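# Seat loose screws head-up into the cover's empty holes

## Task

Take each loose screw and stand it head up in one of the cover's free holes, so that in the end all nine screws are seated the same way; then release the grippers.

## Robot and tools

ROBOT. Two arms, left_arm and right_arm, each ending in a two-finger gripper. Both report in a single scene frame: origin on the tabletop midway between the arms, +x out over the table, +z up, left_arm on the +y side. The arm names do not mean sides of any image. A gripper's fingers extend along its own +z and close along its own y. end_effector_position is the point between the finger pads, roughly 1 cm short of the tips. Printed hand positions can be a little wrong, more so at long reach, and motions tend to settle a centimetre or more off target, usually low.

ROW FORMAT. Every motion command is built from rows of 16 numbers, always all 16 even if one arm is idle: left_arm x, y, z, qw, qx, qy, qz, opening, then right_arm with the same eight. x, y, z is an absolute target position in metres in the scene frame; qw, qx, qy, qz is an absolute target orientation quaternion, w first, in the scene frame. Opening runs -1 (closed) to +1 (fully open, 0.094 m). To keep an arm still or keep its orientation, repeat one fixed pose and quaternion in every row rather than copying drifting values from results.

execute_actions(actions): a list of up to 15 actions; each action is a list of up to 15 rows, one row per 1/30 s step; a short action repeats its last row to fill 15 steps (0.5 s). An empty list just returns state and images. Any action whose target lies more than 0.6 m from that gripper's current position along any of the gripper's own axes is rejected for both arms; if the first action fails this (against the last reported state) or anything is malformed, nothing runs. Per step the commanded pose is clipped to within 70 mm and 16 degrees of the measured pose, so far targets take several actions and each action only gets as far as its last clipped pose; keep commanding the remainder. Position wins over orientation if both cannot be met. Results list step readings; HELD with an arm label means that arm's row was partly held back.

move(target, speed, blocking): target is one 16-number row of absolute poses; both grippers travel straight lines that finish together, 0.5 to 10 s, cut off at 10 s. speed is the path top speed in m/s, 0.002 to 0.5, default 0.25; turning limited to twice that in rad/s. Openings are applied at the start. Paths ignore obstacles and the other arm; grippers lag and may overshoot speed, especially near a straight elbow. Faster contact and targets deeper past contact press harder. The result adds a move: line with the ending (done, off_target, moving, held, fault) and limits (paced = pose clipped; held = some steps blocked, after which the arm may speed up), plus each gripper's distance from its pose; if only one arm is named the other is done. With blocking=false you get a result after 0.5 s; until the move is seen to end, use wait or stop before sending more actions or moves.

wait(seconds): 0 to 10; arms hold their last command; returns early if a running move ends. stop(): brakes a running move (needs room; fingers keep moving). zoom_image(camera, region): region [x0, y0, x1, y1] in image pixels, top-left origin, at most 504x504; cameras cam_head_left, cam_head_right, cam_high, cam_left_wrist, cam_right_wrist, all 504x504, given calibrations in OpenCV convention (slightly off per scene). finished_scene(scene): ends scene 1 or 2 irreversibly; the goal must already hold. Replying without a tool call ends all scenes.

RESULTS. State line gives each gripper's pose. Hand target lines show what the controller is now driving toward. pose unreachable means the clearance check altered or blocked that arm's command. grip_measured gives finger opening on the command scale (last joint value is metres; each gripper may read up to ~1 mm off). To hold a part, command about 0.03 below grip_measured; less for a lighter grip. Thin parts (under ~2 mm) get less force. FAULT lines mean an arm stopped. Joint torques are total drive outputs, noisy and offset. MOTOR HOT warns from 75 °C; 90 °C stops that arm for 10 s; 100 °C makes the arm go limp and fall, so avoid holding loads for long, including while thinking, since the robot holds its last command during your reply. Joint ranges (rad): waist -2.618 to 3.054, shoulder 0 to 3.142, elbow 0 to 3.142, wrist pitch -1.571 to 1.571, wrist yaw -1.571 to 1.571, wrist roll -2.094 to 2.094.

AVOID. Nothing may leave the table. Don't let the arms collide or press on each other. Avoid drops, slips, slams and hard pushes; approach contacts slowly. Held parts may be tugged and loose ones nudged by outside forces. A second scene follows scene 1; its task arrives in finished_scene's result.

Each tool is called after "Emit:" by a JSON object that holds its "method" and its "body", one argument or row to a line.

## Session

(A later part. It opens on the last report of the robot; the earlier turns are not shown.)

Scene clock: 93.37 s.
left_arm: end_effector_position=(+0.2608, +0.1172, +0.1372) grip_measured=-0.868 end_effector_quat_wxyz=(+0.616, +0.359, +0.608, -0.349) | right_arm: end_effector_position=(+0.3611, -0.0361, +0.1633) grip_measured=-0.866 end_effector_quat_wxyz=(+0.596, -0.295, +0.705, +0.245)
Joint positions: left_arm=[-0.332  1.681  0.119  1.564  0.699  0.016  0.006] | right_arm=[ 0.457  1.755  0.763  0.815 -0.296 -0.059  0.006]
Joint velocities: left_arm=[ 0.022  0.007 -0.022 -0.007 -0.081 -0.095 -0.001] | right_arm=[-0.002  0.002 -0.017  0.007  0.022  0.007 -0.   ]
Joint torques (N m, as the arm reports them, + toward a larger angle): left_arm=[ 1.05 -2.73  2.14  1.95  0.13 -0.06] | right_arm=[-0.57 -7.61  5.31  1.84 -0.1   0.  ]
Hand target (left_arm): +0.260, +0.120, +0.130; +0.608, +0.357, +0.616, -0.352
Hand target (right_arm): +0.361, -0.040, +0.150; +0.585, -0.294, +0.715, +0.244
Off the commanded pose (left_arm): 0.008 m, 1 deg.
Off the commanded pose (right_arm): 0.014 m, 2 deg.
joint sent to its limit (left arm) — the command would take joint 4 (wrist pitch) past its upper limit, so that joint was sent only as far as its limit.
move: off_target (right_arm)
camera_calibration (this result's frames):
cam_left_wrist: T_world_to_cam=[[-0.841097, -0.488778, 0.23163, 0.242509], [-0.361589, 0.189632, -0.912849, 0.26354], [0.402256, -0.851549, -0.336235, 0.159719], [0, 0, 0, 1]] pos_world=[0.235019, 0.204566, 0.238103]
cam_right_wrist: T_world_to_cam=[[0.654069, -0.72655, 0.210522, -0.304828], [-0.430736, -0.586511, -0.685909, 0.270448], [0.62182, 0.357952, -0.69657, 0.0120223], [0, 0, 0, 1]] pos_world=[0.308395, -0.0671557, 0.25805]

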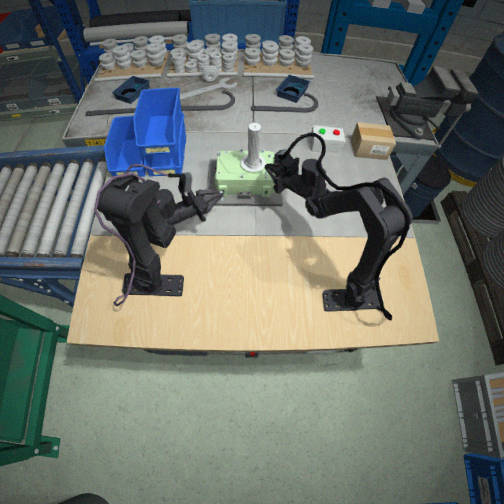

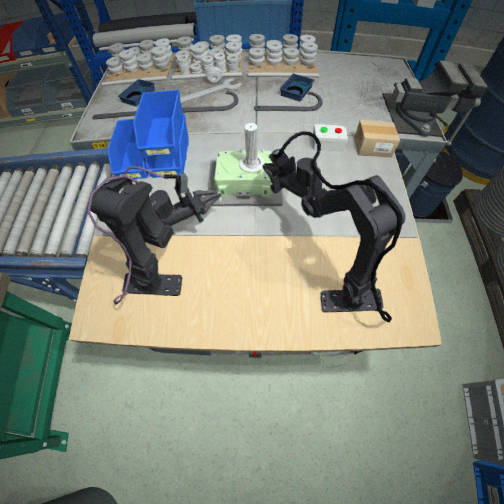

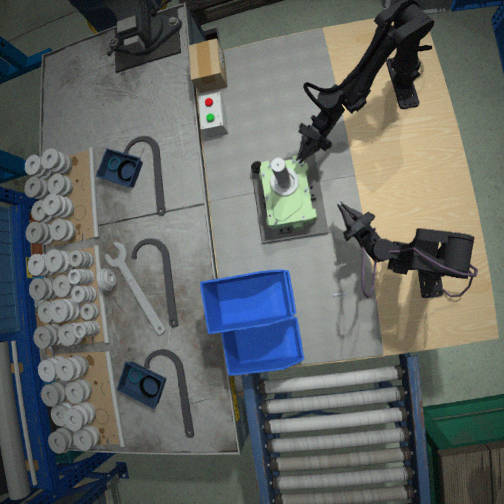

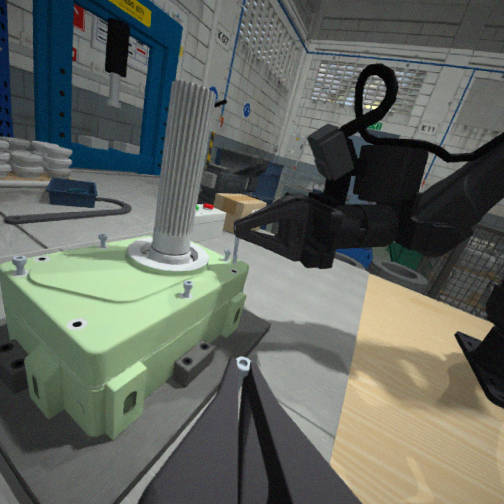

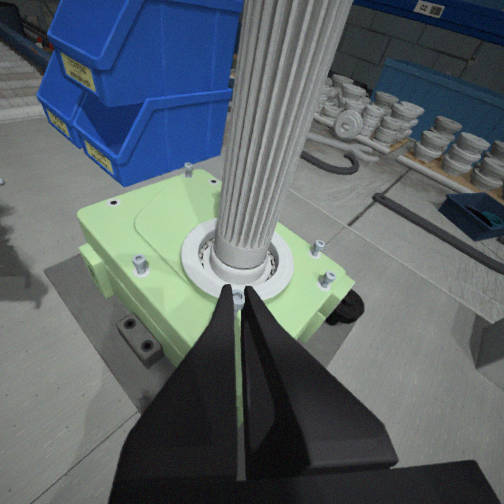

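Waist stuck; overshoot y.

Emit:
{"method": "move", "body": {
  "target": [0.26,0.12,0.13,0.612,0.354,0.612,-0.354,-1,0.362,-0.044,0.152,0.578,-0.295,0.721,0.243,-1],
  "speed": 0.01
}}

Emit:
{"method": "zoom_image", "body": {
  "camera": "cam_left_wrist",
  "region": [170,170,310,310]
}}

Scene clock: 96.20 s.
left_arm: end_effector_position=(+0.2608, +0.1172, +0.1372) grip_measured=-0.868 end_effector_quat_wxyz=(+0.616, +0.359, +0.608, -0.349) | right_arm: end_effector_position=(+0.3620, -0.0406, +0.1567) grip_measured=-0.866 end_effector_quat_wxyz=(+0.586, -0.294, +0.715, +0.244)
Joint positions: left_arm=[-0.332  1.681  0.119  1.564  0.699  0.016  0.006] | right_arm=[ 0.444  1.755  0.763  0.786 -0.307 -0.059  0.006]
Joint velocities: left_arm=[-0.002 -0.007  0.007 -0.037 -0.037 -0.022 -0.   ] | right_arm=[ 0.027 -0.007 -0.002  0.022 -0.007  0.051  0.001]
Joint torques (N m, as the arm reports them, + toward a larger angle): left_arm=[ 1.07 -2.73  2.12  1.96  0.13 -0.05] | right_arm=[-0.58 -9.16  6.14  1.67 -0.13 -0.03]
Hand target (left_arm): +0.260, +0.120, +0.130; +0.608, +0.357, +0.616, -0.352
Hand target (right_arm): +0.362, -0.044, +0.152; +0.578, -0.295, +0.721, +0.243
Off the commanded pose (left_arm): 0.008 m, 1 deg.
Off the commanded pose (right_arm): 0.006 m, 1 deg.
joint sent to its limit (left arm) — the command would take joint 4 (wrist pitch) past its upper limit, so that joint was sent only as far as its limit.
move: done
camera_calibration (this result's frames):
cam_left_wrist: T_world_to_cam=[[-0.841097, -0.488778, 0.23163, 0.242509], [-0.361589, 0.189632, -0.912849, 0.26354], [0.402256, -0.851549, -0.336235, 0.159719], [0, 0, 0, 1]] pos_world=[0.235019, 0.204566, 0.238103]
cam_right_wrist: T_world_to_cam=[[0.658246, -0.725371, 0.201366, -0.307316], [-0.449626, -0.593361, -0.667653, 0.267388], [0.603779, 0.348941, -0.716723, 0.017725], [0, 0, 0, 1]] pos_world=[0.311812, -0.0704458, 0.253109]

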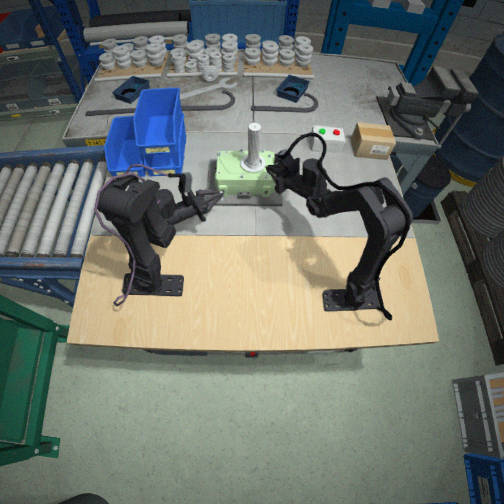

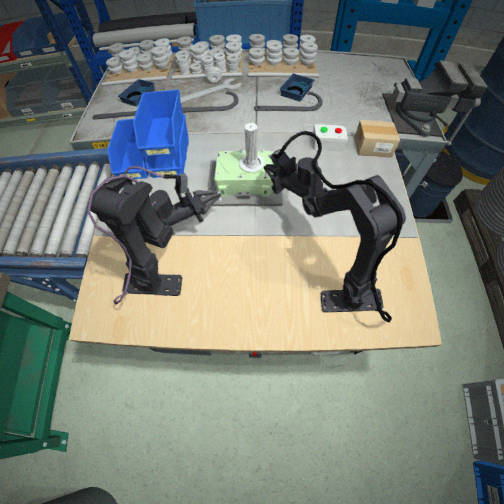

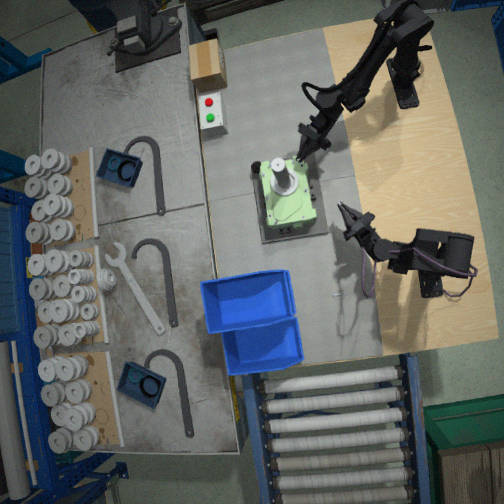

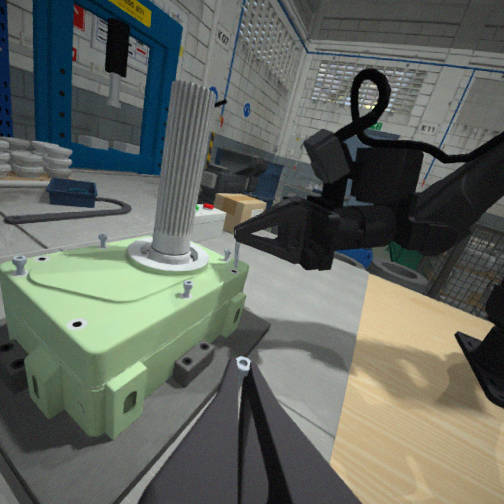

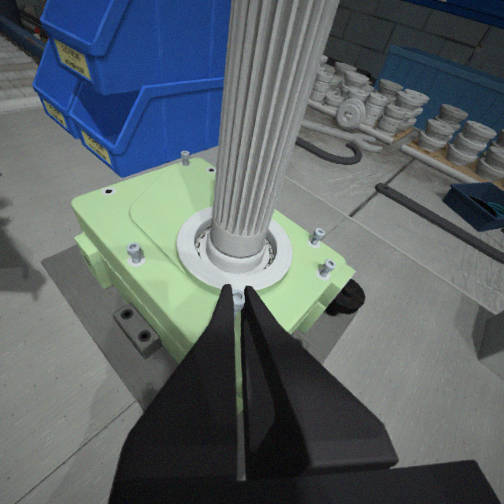

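Region (170, 170, 310, 310) of cam_left_wrist's 504x504 image, scaled by 3.600, with more detail than that image has.

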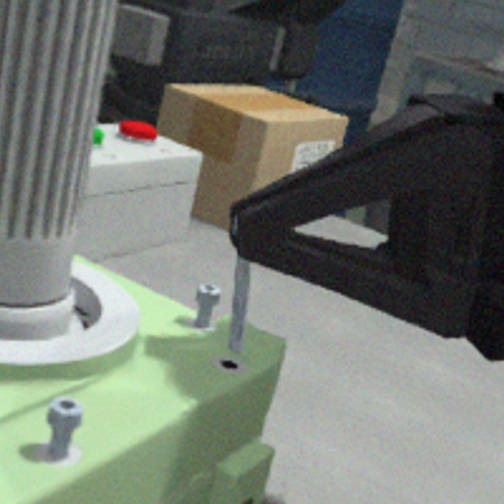

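Emit:
{"method": "move", "body": {
  "target": [0.26,0.12,0.13,0.612,0.354,0.612,-0.354,-1,0.367,-0.0385,0.148,0.563,-0.298,0.733,0.24,-1],
  "speed": 0.005
}}

Emit:
{"method": "zoom_image", "body": {
  "camera": "cam_left_wrist",
  "region": [170,170,310,310]
}}

Scene clock: 102.40 s.
left_arm: end_effector_position=(+0.2608, +0.1172, +0.1372) grip_measured=-0.868 end_effector_quat_wxyz=(+0.616, +0.359, +0.608, -0.349) | right_arm: end_effector_position=(+0.3640, -0.0395, +0.1526) grip_measured=-0.866 end_effector_quat_wxyz=(+0.571, -0.296, +0.726, +0.242)
Joint positions: left_arm=[-0.332  1.681  0.119  1.564  0.699  0.016  0.006] | right_arm=[ 0.444  1.755  0.788  0.724 -0.307 -0.06   0.006]
Joint velocities: left_arm=[-0.002  0.007  0.017 -0.007 -0.095 -0.081  0.001] | right_arm=[-0.007 -0.002 -0.012  0.051 -0.066 -0.022 -0.   ]
Joint torques (N m, as the arm reports them, + toward a larger angle): left_arm=[ 1.05 -2.74  2.13  1.95  0.13 -0.05] | right_arm=[-0.05 -8.08  7.98  1.58 -0.05 -0.07]
Hand target (left_arm): +0.260, +0.120, +0.130; +0.608, +0.357, +0.616, -0.352
Hand target (right_arm): +0.367, -0.039, +0.148; +0.563, -0.298, +0.733, +0.240
Off the commanded pose (left_arm): 0.008 m, 1 deg.
Off the commanded pose (right_arm): 0.006 m, 1 deg.
joint sent to its limit (left arm) — the command would take joint 4 (wrist pitch) past its upper limit, so that joint was sent only as far as its limit.
move: done
camera_calibration (this result's frames):
cam_left_wrist: T_world_to_cam=[[-0.841097, -0.488778, 0.23163, 0.242509], [-0.361589, 0.189632, -0.912849, 0.26354], [0.402256, -0.851549, -0.336235, 0.159719], [0, 0, 0, 1]] pos_world=[0.235019, 0.204566, 0.238103]
cam_right_wrist: T_world_to_cam=[[0.664839, -0.721594, 0.193108, -0.30807], [-0.470542, -0.605339, -0.641993, 0.269422], [0.580154, 0.335957, -0.741993, 0.025174], [0, 0, 0, 1]] pos_world=[0.316987, -0.0676672, 0.251137]

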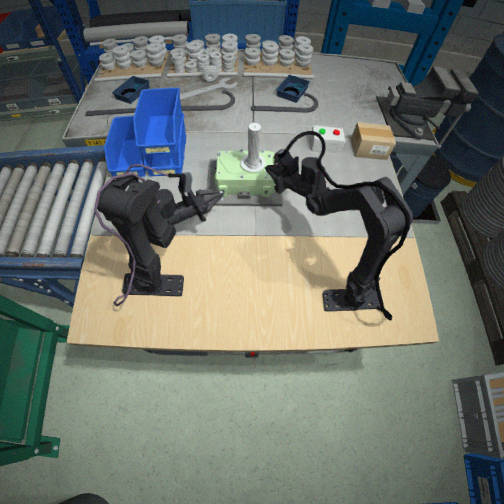

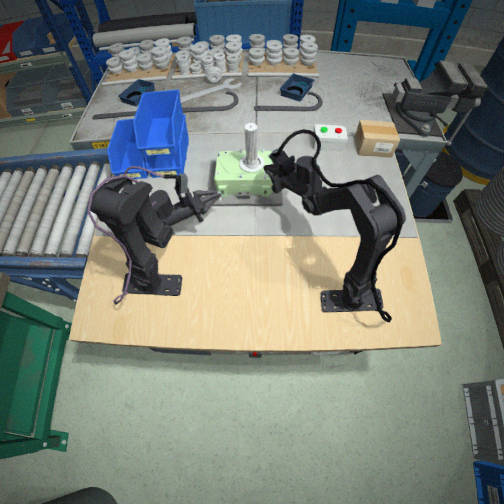

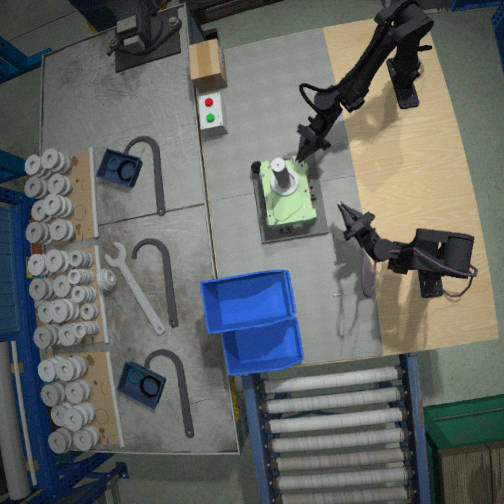

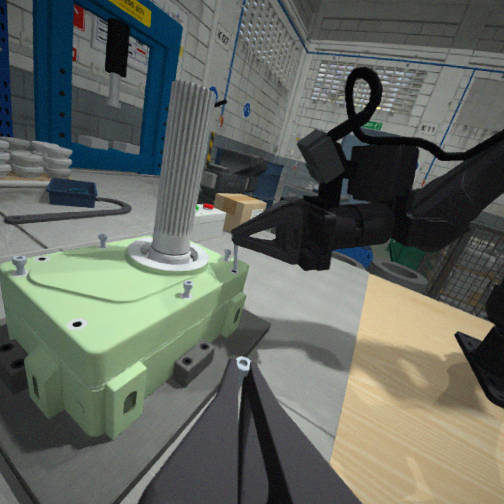

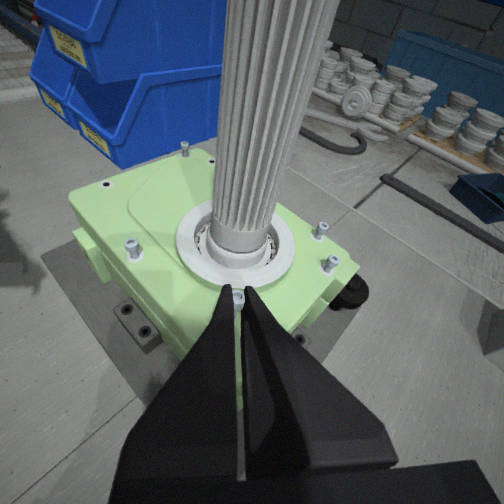

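Region (170, 170, 310, 310) of cam_left_wrist's 504x504 image, scaled by 3.600, with more detail than that image has.

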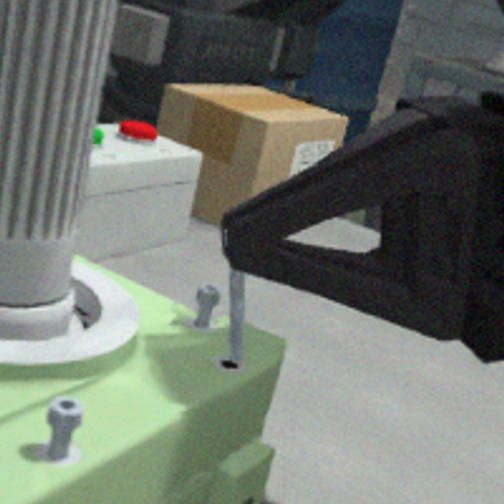

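Emit:
{"method": "move", "body": {
  "target": [0.26,0.12,0.13,0.612,0.354,0.612,-0.354,-1,0.368,-0.038,0.142,0.560,-0.298,0.735,0.24,-1],
  "speed": 0.006
}}

Emit:
{"method": "zoom_image", "body": {
  "camera": "cam_left_wrist",
  "region": [170,170,310,310]
}}

Scene clock: 105.20 s.
left_arm: end_effector_position=(+0.2608, +0.1172, +0.1372) grip_measured=-0.868 end_effector_quat_wxyz=(+0.616, +0.359, +0.608, -0.349) | right_arm: end_effector_position=(+0.3641, -0.0395, +0.1530) grip_measured=-0.866 end_effector_quat_wxyz=(+0.572, -0.296, +0.726, +0.242)
Joint positions: left_arm=[-0.332  1.681  0.119  1.564  0.699  0.016  0.006] | right_arm=[ 0.444  1.755  0.788  0.725 -0.307 -0.06   0.006]
Joint velocities: left_arm=[ 0.012 -0.022  0.012 -0.022  0.037  0.022  0.001] | right_arm=[ 0.002  0.012 -0.007  0.066 -0.037 -0.022  0.   ]
Joint torques (N m, as the arm reports them, + toward a larger angle): left_arm=[ 1.05 -2.74  2.12  1.95  0.12 -0.06] | right_arm=[-0.08 -6.7   7.89  1.66 -0.06 -0.07]
Hand target (left_arm): +0.260, +0.120, +0.130; +0.608, +0.357, +0.616, -0.352
Hand target (right_arm): +0.368, -0.038, +0.142; +0.560, -0.298, +0.735, +0.240
Off the commanded pose (left_arm): 0.008 m, 1 deg.
Off the commanded pose (right_arm): 0.012 m, 2 deg.
joint sent to its limit (left arm) — the command would take joint 4 (wrist pitch) past its upper limit, so that joint was sent only as far as its limit.
move: off_target (right_arm)
camera_calibration (this result's frames):
cam_left_wrist: T_world_to_cam=[[-0.841097, -0.488778, 0.23163, 0.242509], [-0.361589, 0.189632, -0.912849, 0.26354], [0.402256, -0.851549, -0.336235, 0.159719], [0, 0, 0, 1]] pos_world=[0.235019, 0.204566, 0.238103]
cam_right_wrist: T_world_to_cam=[[0.664577, -0.721728, 0.19351, -0.308133], [-0.469669, -0.604893, -0.643052, 0.269574], [0.581162, 0.336472, -0.740971, 0.0248759], [0, 0, 0, 1]] pos_world=[0.316931, -0.0676953, 0.251409]

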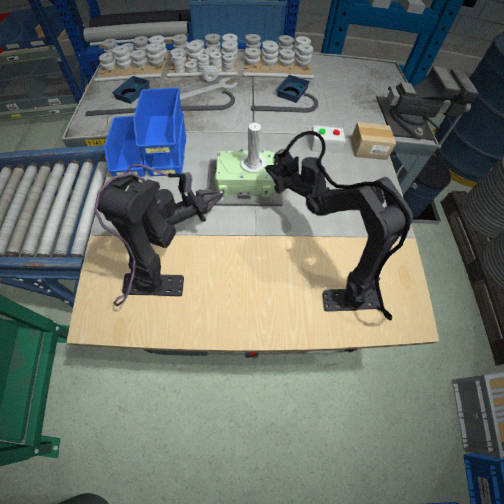

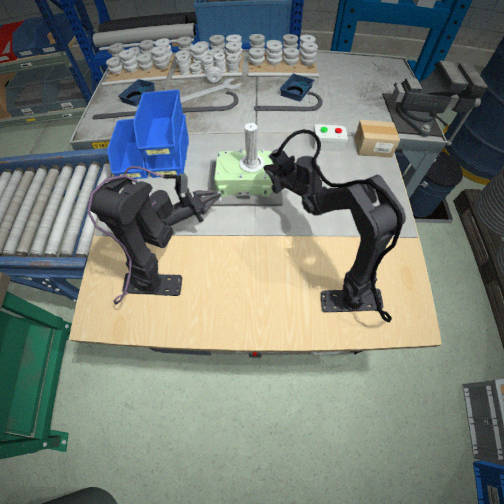

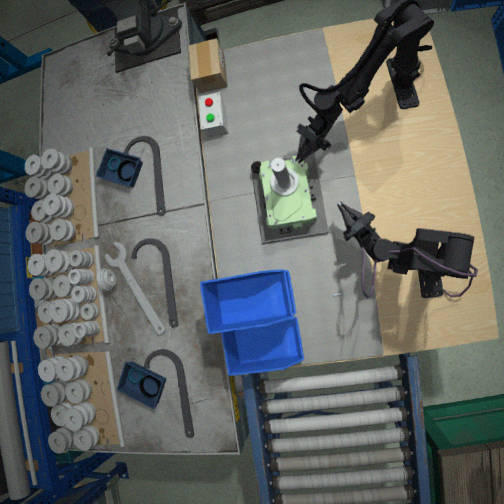

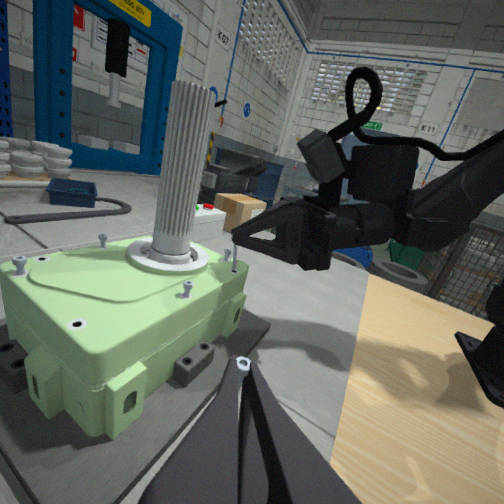

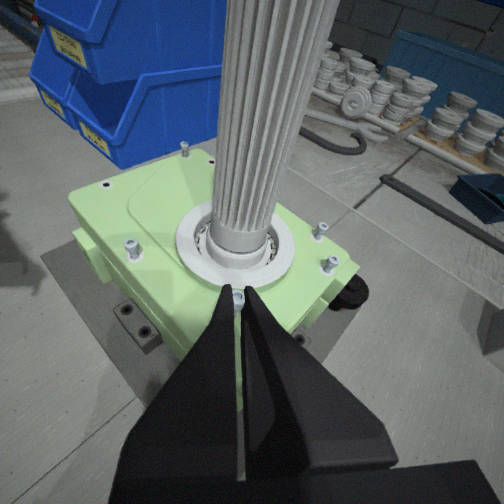

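Region (170, 170, 310, 310) of cam_left_wrist's 504x504 image, scaled by 3.600, with more detail than that image has.

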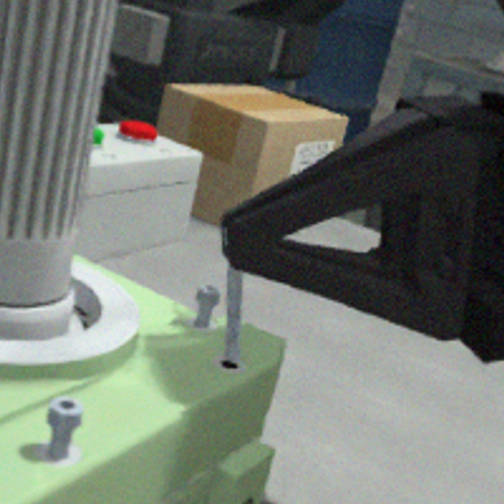

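Emit:
{"method": "move", "body": {
  "target": [0.26,0.12,0.13,0.612,0.354,0.612,-0.354,-1,0.366,-0.0335,0.143,0.560,-0.298,0.735,0.24,-1],
  "speed": 0.004
}}

Emit:
{"method": "zoom_image", "body": {
  "camera": "cam_left_wrist",
  "region": [170,170,310,310]
}}

Scene clock: 109.37 s.
left_arm: end_effector_position=(+0.2608, +0.1172, +0.1372) grip_measured=-0.868 end_effector_quat_wxyz=(+0.616, +0.359, +0.608, -0.349) | right_arm: end_effector_position=(+0.3642, -0.0390, +0.1530) grip_measured=-0.866 end_effector_quat_wxyz=(+0.573, -0.295, +0.726, +0.240)
Joint positions: left_arm=[-0.332  1.681  0.119  1.564  0.699  0.016  0.006] | right_arm=[ 0.448  1.755  0.788  0.726 -0.298 -0.06   0.006]
Joint velocities: left_arm=[-0.017 -0.002  0.002  0.081  0.081  0.007 -0.001] | right_arm=[-0.017 -0.002  0.002 -0.022  0.051  0.037 -0.001]
Joint torques (N m, as the arm reports them, + toward a larger angle): left_arm=[ 1.07 -2.72  2.12  1.95  0.13 -0.05] | right_arm=[ 0.65 -6.86  8.12  1.63 -0.01 -0.02]
Hand target (left_arm): +0.260, +0.120, +0.130; +0.608, +0.357, +0.616, -0.352
Hand target (right_arm): +0.366, -0.034, +0.143; +0.560, -0.298, +0.735, +0.240
Off the commanded pose (left_arm): 0.008 m, 1 deg.
Off the commanded pose (right_arm): 0.012 m, 2 deg.
joint sent to its limit (left arm) — the command would take joint 4 (wrist pitch) past its upper limit, so that joint was sent only as far as its limit.
move: off_target (right_arm)
camera_calibration (this result's frames):
cam_left_wrist: T_world_to_cam=[[-0.841097, -0.488778, 0.23163, 0.242509], [-0.361589, 0.189632, -0.912849, 0.26354], [0.402256, -0.851549, -0.336235, 0.159719], [0, 0, 0, 1]] pos_world=[0.235019, 0.204566, 0.238103]
cam_right_wrist: T_world_to_cam=[[0.660922, -0.724516, 0.195595, -0.306939], [-0.471677, -0.603767, -0.64264, 0.27058], [0.583697, 0.332477, -0.740781, 0.0235584], [0, 0, 0, 1]] pos_world=[0.316738, -0.0668478, 0.251373]

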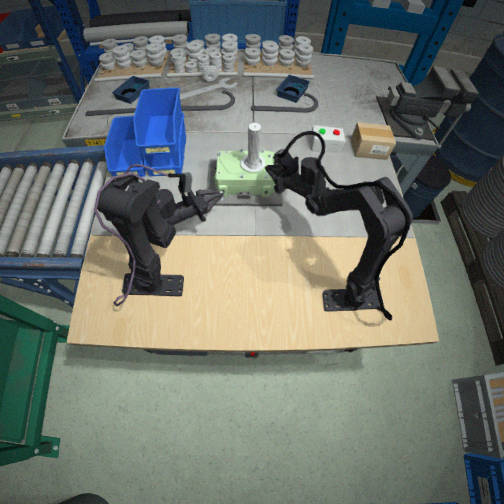

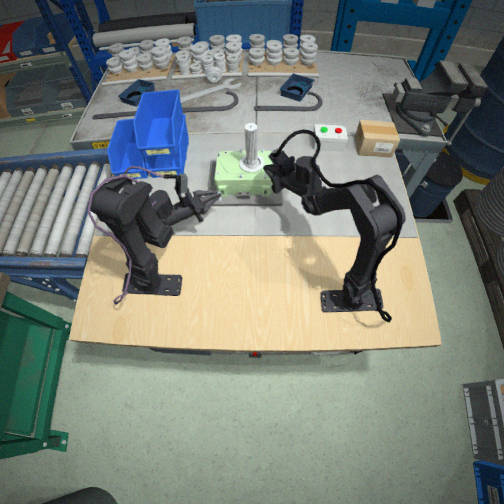

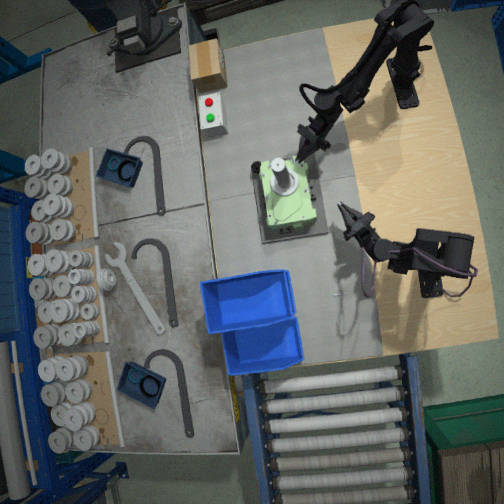

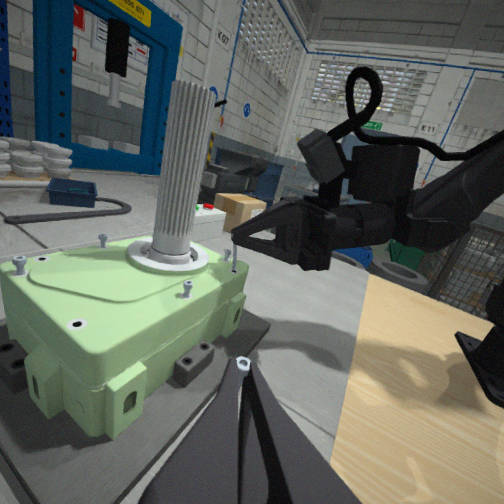

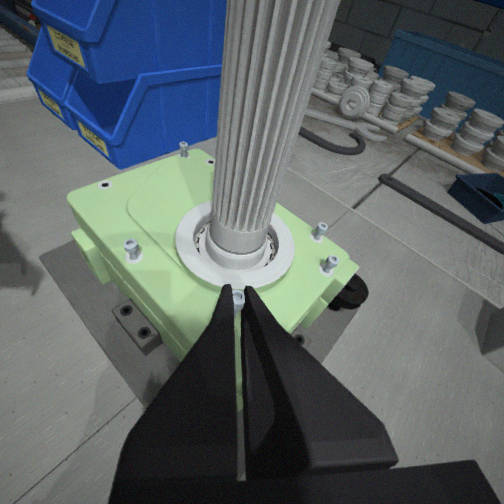

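Region (170, 170, 310, 310) of cam_left_wrist's 504x504 image, scaled by 3.600, with more detail than that image has.

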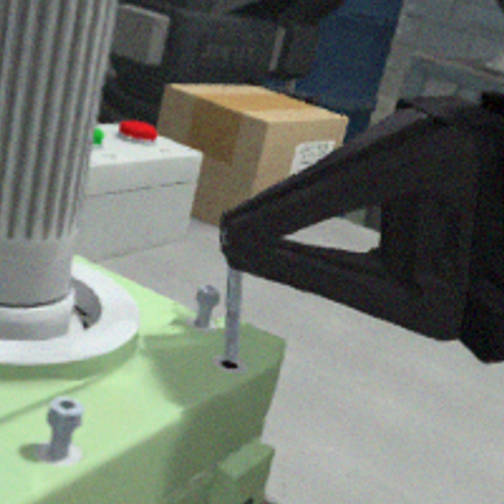

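Emit:
{"method": "move", "body": {
  "target": [0.26,0.12,0.13,0.612,0.354,0.612,-0.354,-1,0.365,-0.0315,0.143,0.556,-0.304,0.731,0.247,-1],
  "speed": 0.004
}}

Emit:
{"method": "zoom_image", "body": {
  "camera": "cam_left_wrist",
  "region": [170,170,310,310]
}}

Scene clock: 114.90 s.
left_arm: end_effector_position=(+0.2608, +0.1172, +0.1372) grip_measured=-0.868 end_effector_quat_wxyz=(+0.616, +0.359, +0.608, -0.349) | right_arm: end_effector_position=(+0.3627, -0.0376, +0.1527) grip_measured=-0.866 end_effector_quat_wxyz=(+0.571, -0.298, +0.725, +0.245)
Joint positions: left_arm=[-0.332  1.681  0.119  1.564  0.699  0.016  0.006] | right_arm=[ 0.448  1.755  0.788  0.724 -0.31  -0.06   0.006]
Joint velocities: left_arm=[-0.007 -0.012  0.002  0.007  0.007  0.037 -0.001] | right_arm=[-0.012 -0.002 -0.002 -0.037 -0.037 -0.007 -0.001]
Joint torques (N m, as the arm reports them, + toward a larger angle): left_arm=[ 1.05 -2.73  2.12  1.95  0.13 -0.05] | right_arm=[ 0.36 -6.54  8.49  1.64 -0.15 -0.05]
Hand target (left_arm): +0.260, +0.120, +0.130; +0.608, +0.357, +0.616, -0.352
Hand target (right_arm): +0.365, -0.032, +0.143; +0.557, -0.304, +0.732, +0.247
Off the commanded pose (left_arm): 0.008 m, 1 deg.
Off the commanded pose (right_arm): 0.012 m, 2 deg.
joint sent to its limit (left arm) — the command would take joint 4 (wrist pitch) past its upper limit, so that joint was sent only as far as its limit.
move: off_target (right_arm)
camera_calibration (this result's frames):
cam_left_wrist: T_world_to_cam=[[-0.841097, -0.488778, 0.23163, 0.242509], [-0.361589, 0.189632, -0.912849, 0.26354], [0.402256, -0.851549, -0.336235, 0.159719], [0, 0, 0, 1]] pos_world=[0.235019, 0.204566, 0.238103]
cam_right_wrist: T_world_to_cam=[[0.66944, -0.717464, 0.192602, -0.307248], [-0.466626, -0.607862, -0.642467, 0.268582], [0.578022, 0.34022, -0.741714, 0.0262978], [0, 0, 0, 1]] pos_world=[0.315811, -0.0661254, 0.251237]

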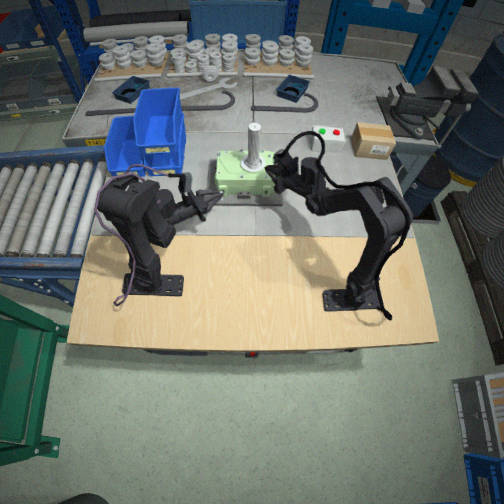

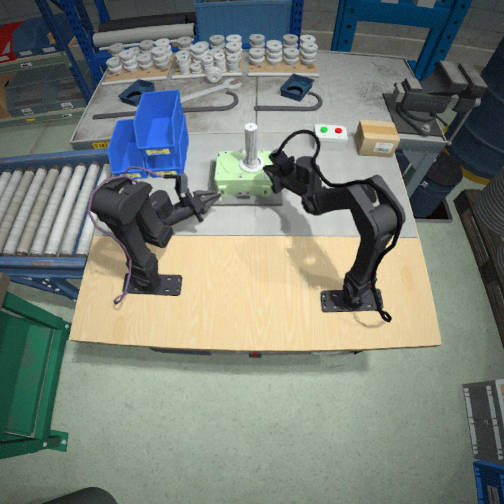

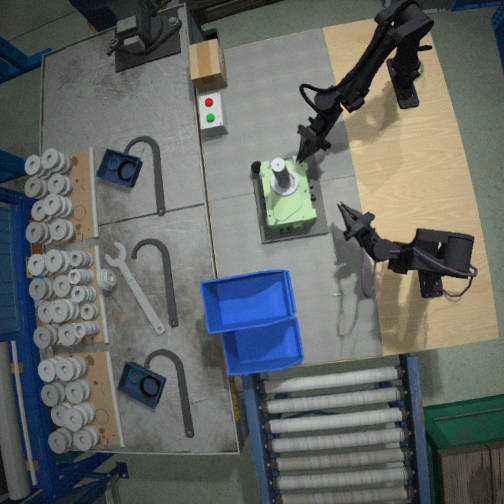

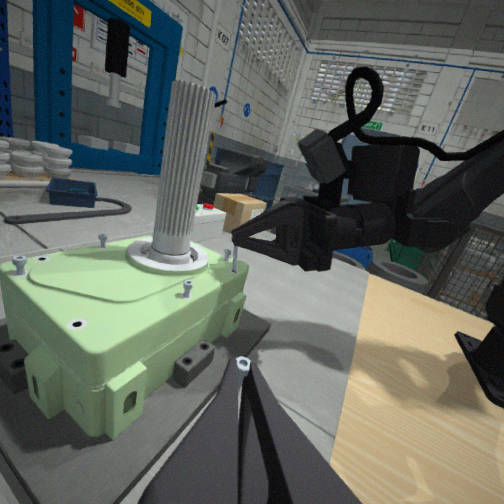

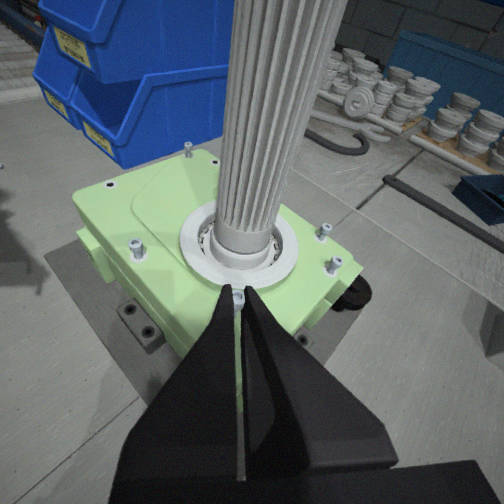

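Region (170, 170, 310, 310) of cam_left_wrist's 504x504 image, scaled by 3.600, with more detail than that image has.

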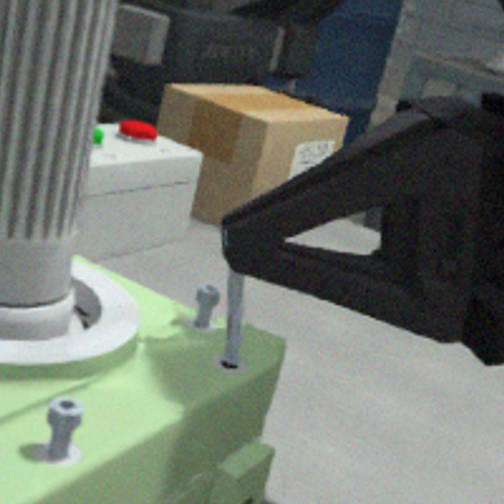

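Emit:
{"method": "move", "body": {
  "target": [0.26,0.12,0.13,0.612,0.354,0.612,-0.354,-1,0.3635,-0.037,0.146,0.545,-0.304,0.742,0.243,-1],
  "speed": 0.006
}}

Emit:
{"method": "zoom_image", "body": {
  "camera": "cam_left_wrist",
  "region": [170,170,310,310]
}}

Scene clock: 120.43 s.
left_arm: end_effector_position=(+0.2608, +0.1172, +0.1372) grip_measured=-0.868 end_effector_quat_wxyz=(+0.616, +0.359, +0.608, -0.349) | right_arm: end_effector_position=(+0.3632, -0.0364, +0.1488) grip_measured=-0.866 end_effector_quat_wxyz=(+0.557, -0.301, +0.734, +0.244)
Joint positions: left_arm=[-0.332  1.681  0.119  1.564  0.699  0.016  0.006] | right_arm=[ 0.448  1.755  0.808  0.67  -0.315 -0.064  0.006]
Joint velocities: left_arm=[-0.002  0.007  0.002 -0.051 -0.051 -0.007 -0.001] | right_arm=[ 0.017 -0.012  0.007  0.037 -0.007 -0.022 -0.   ]
Joint torques (N m, as the arm reports them, + toward a larger angle): left_arm=[ 1.06 -2.74  2.12  1.96  0.13 -0.05] | right_arm=[-0.18 -9.51  7.76  1.37 -0.12 -0.06]
Hand target (left_arm): +0.260, +0.120, +0.130; +0.608, +0.357, +0.616, -0.352
Hand target (right_arm): +0.363, -0.037, +0.146; +0.546, -0.304, +0.742, +0.244
Off the commanded pose (left_arm): 0.008 m, 1 deg.
Off the commanded pose (right_arm): 0.003 m, 2 deg.
joint sent to its limit (left arm) — the command would take joint 4 (wrist pitch) past its upper limit, so that joint was sent only as far as its limit.
move: done
camera_calibration (this result's frames):
cam_left_wrist: T_world_to_cam=[[-0.841097, -0.488778, 0.23163, 0.242509], [-0.361589, 0.189632, -0.912849, 0.26354], [0.402256, -0.851549, -0.336235, 0.159719], [0, 0, 0, 1]] pos_world=[0.235019, 0.204566, 0.238103]
cam_right_wrist: T_world_to_cam=[[0.678826, -0.710499, 0.185435, -0.308042], [-0.481059, -0.621096, -0.618726, 0.268225], [0.554777, 0.330802, -0.763408, 0.0339957], [0, 0, 0, 1]] pos_world=[0.319279, -0.0635159, 0.249032]

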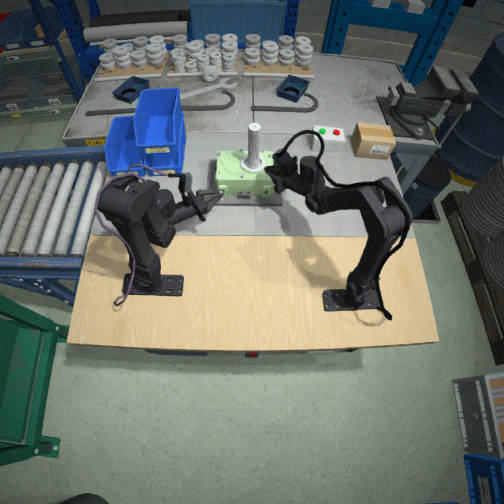

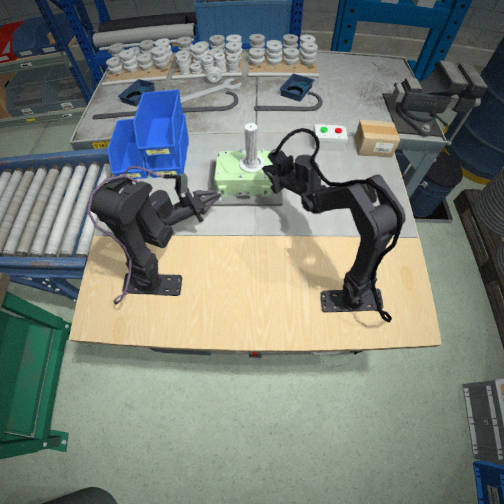

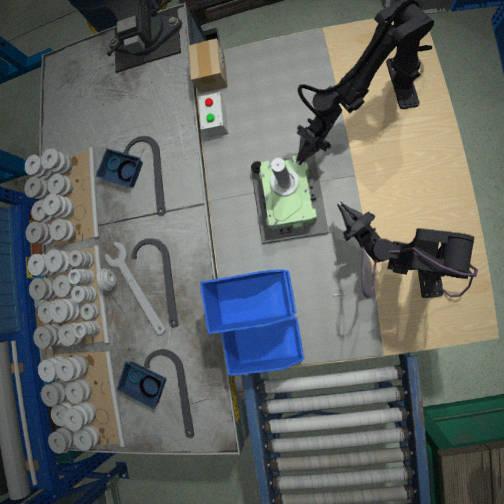

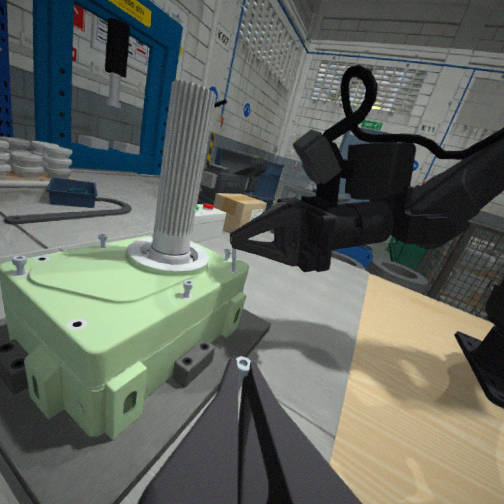

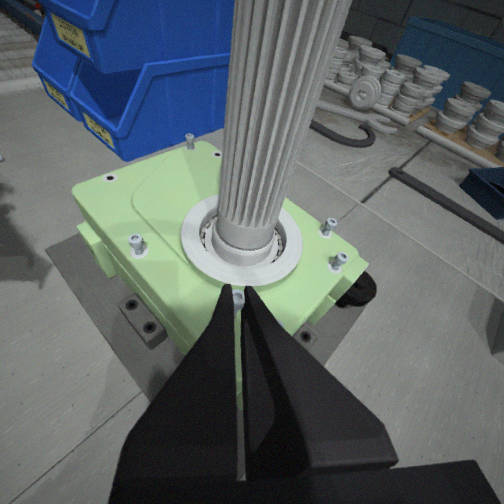

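Region (170, 170, 310, 310) of cam_left_wrist's 504x504 image, scaled by 3.600, with more detail than that image has.

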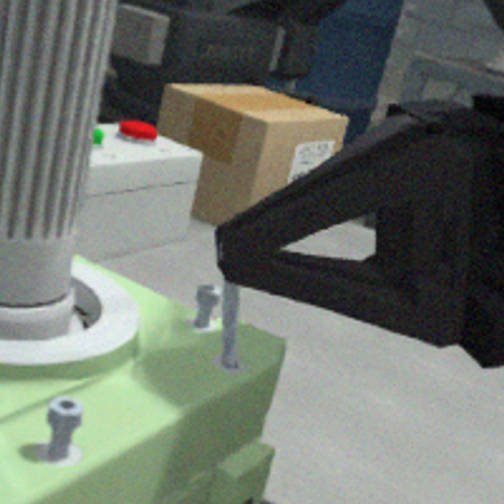

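Emit:
{"method": "move", "body": {
  "target": [0.26,0.12,0.13,0.612,0.354,0.612,-0.354,-1,0.3655,-0.0395,0.146,0.552,-0.292,0.747,0.230,-1],
  "speed": 0.004
}}

Emit:
{"method": "zoom_image", "body": {
  "camera": "cam_left_wrist",
  "region": [170,170,310,310]
}}

Scene clock: 126.23 s.
left_arm: end_effector_position=(+0.2608, +0.1172, +0.1372) grip_measured=-0.868 end_effector_quat_wxyz=(+0.616, +0.359, +0.608, -0.349) | right_arm: end_effector_position=(+0.3641, -0.0368, +0.1488) grip_measured=-0.866 end_effector_quat_wxyz=(+0.559, -0.299, +0.735, +0.240)
Joint positions: left_arm=[-0.332  1.681  0.119  1.564  0.699  0.016  0.006] | right_arm=[ 0.452  1.755  0.808  0.671 -0.3   -0.064  0.006]
Joint velocities: left_arm=[-0.017  0.007  0.002 -0.022  0.037 -0.081 -0.   ] | right_arm=[-0.007 -0.017 -0.017 -0.007 -0.066 -0.051 -0.001]
Joint torques (N m, as the arm reports them, + toward a larger angle): left_arm=[ 1.06 -2.74  2.12  1.95  0.13 -0.06] | right_arm=[ 0.22 -9.82  7.08  1.47  0.21  0.02]
Hand target (left_arm): +0.260, +0.120, +0.130; +0.608, +0.357, +0.616, -0.352
Hand target (right_arm): +0.365, -0.040, +0.146; +0.552, -0.292, +0.746, +0.230
Off the commanded pose (left_arm): 0.008 m, 1 deg.
Off the commanded pose (right_arm): 0.004 m, 2 deg.
joint sent to its limit (left arm) — the command would take joint 4 (wrist pitch) past its upper limit, so that joint was sent only as far as its limit.
move: done
camera_calibration (this result's frames):
cam_left_wrist: T_world_to_cam=[[-0.841097, -0.488778, 0.23163, 0.242509], [-0.361589, 0.189632, -0.912849, 0.26354], [0.402256, -0.851549, -0.336235, 0.159719], [0, 0, 0, 1]] pos_world=[0.235019, 0.204566, 0.238103]
cam_right_wrist: T_world_to_cam=[[0.670791, -0.717034, 0.189479, -0.306877], [-0.485818, -0.617861, -0.618247, 0.270236], [0.560376, 0.322662, -0.762803, 0.0312246], [0, 0, 0, 1]] pos_world=[0.319638, -0.0631477, 0.249038]

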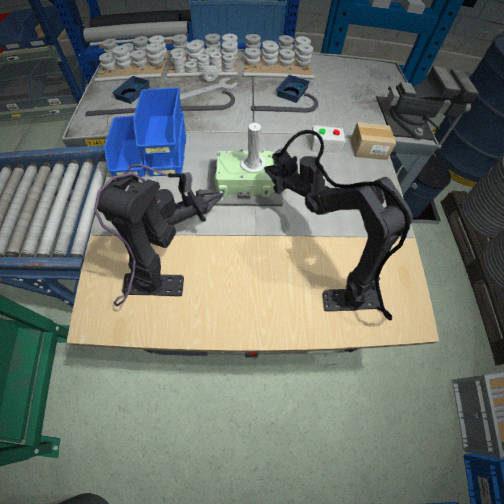

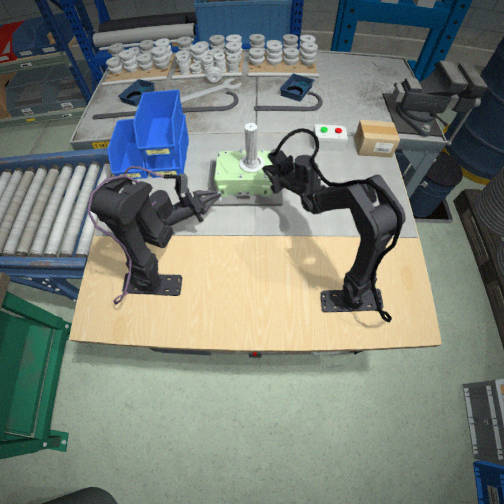

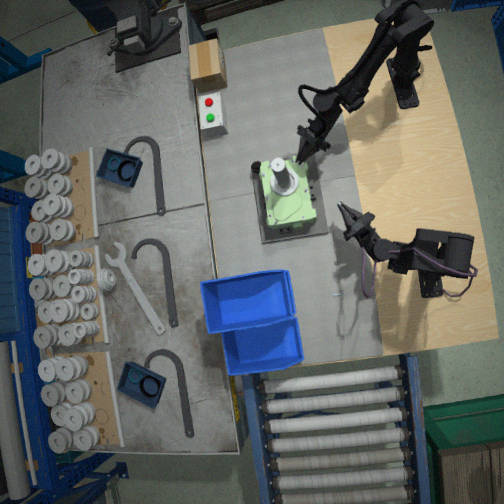

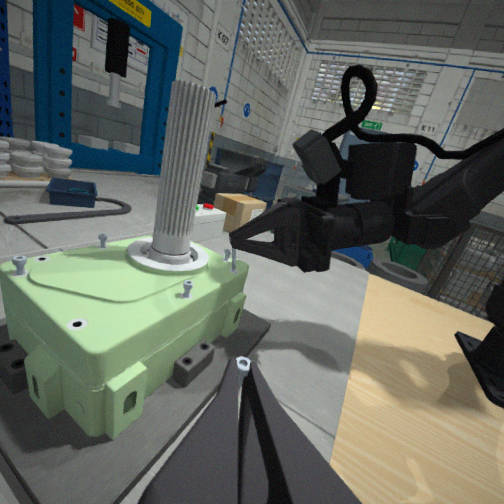

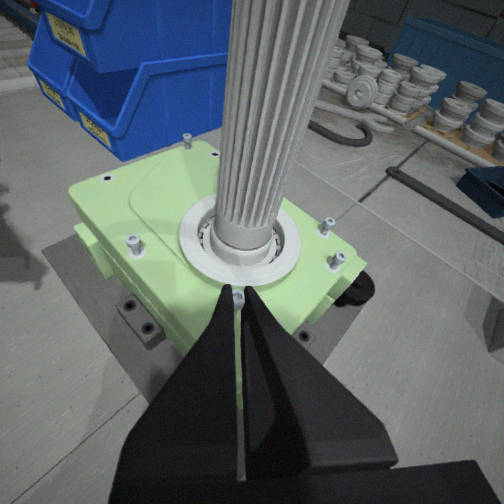

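Region (170, 170, 310, 310) of cam_left_wrist's 504x504 image, scaled by 3.600, with more detail than that image has.

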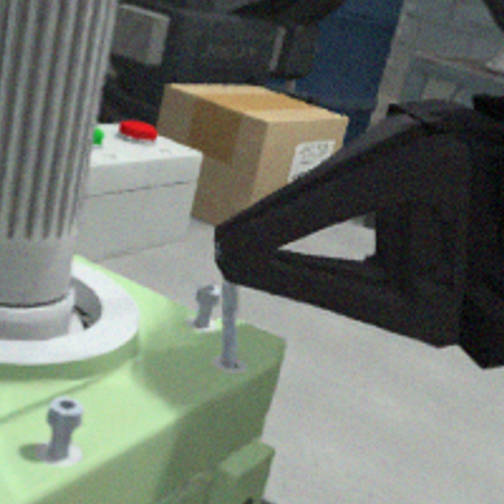

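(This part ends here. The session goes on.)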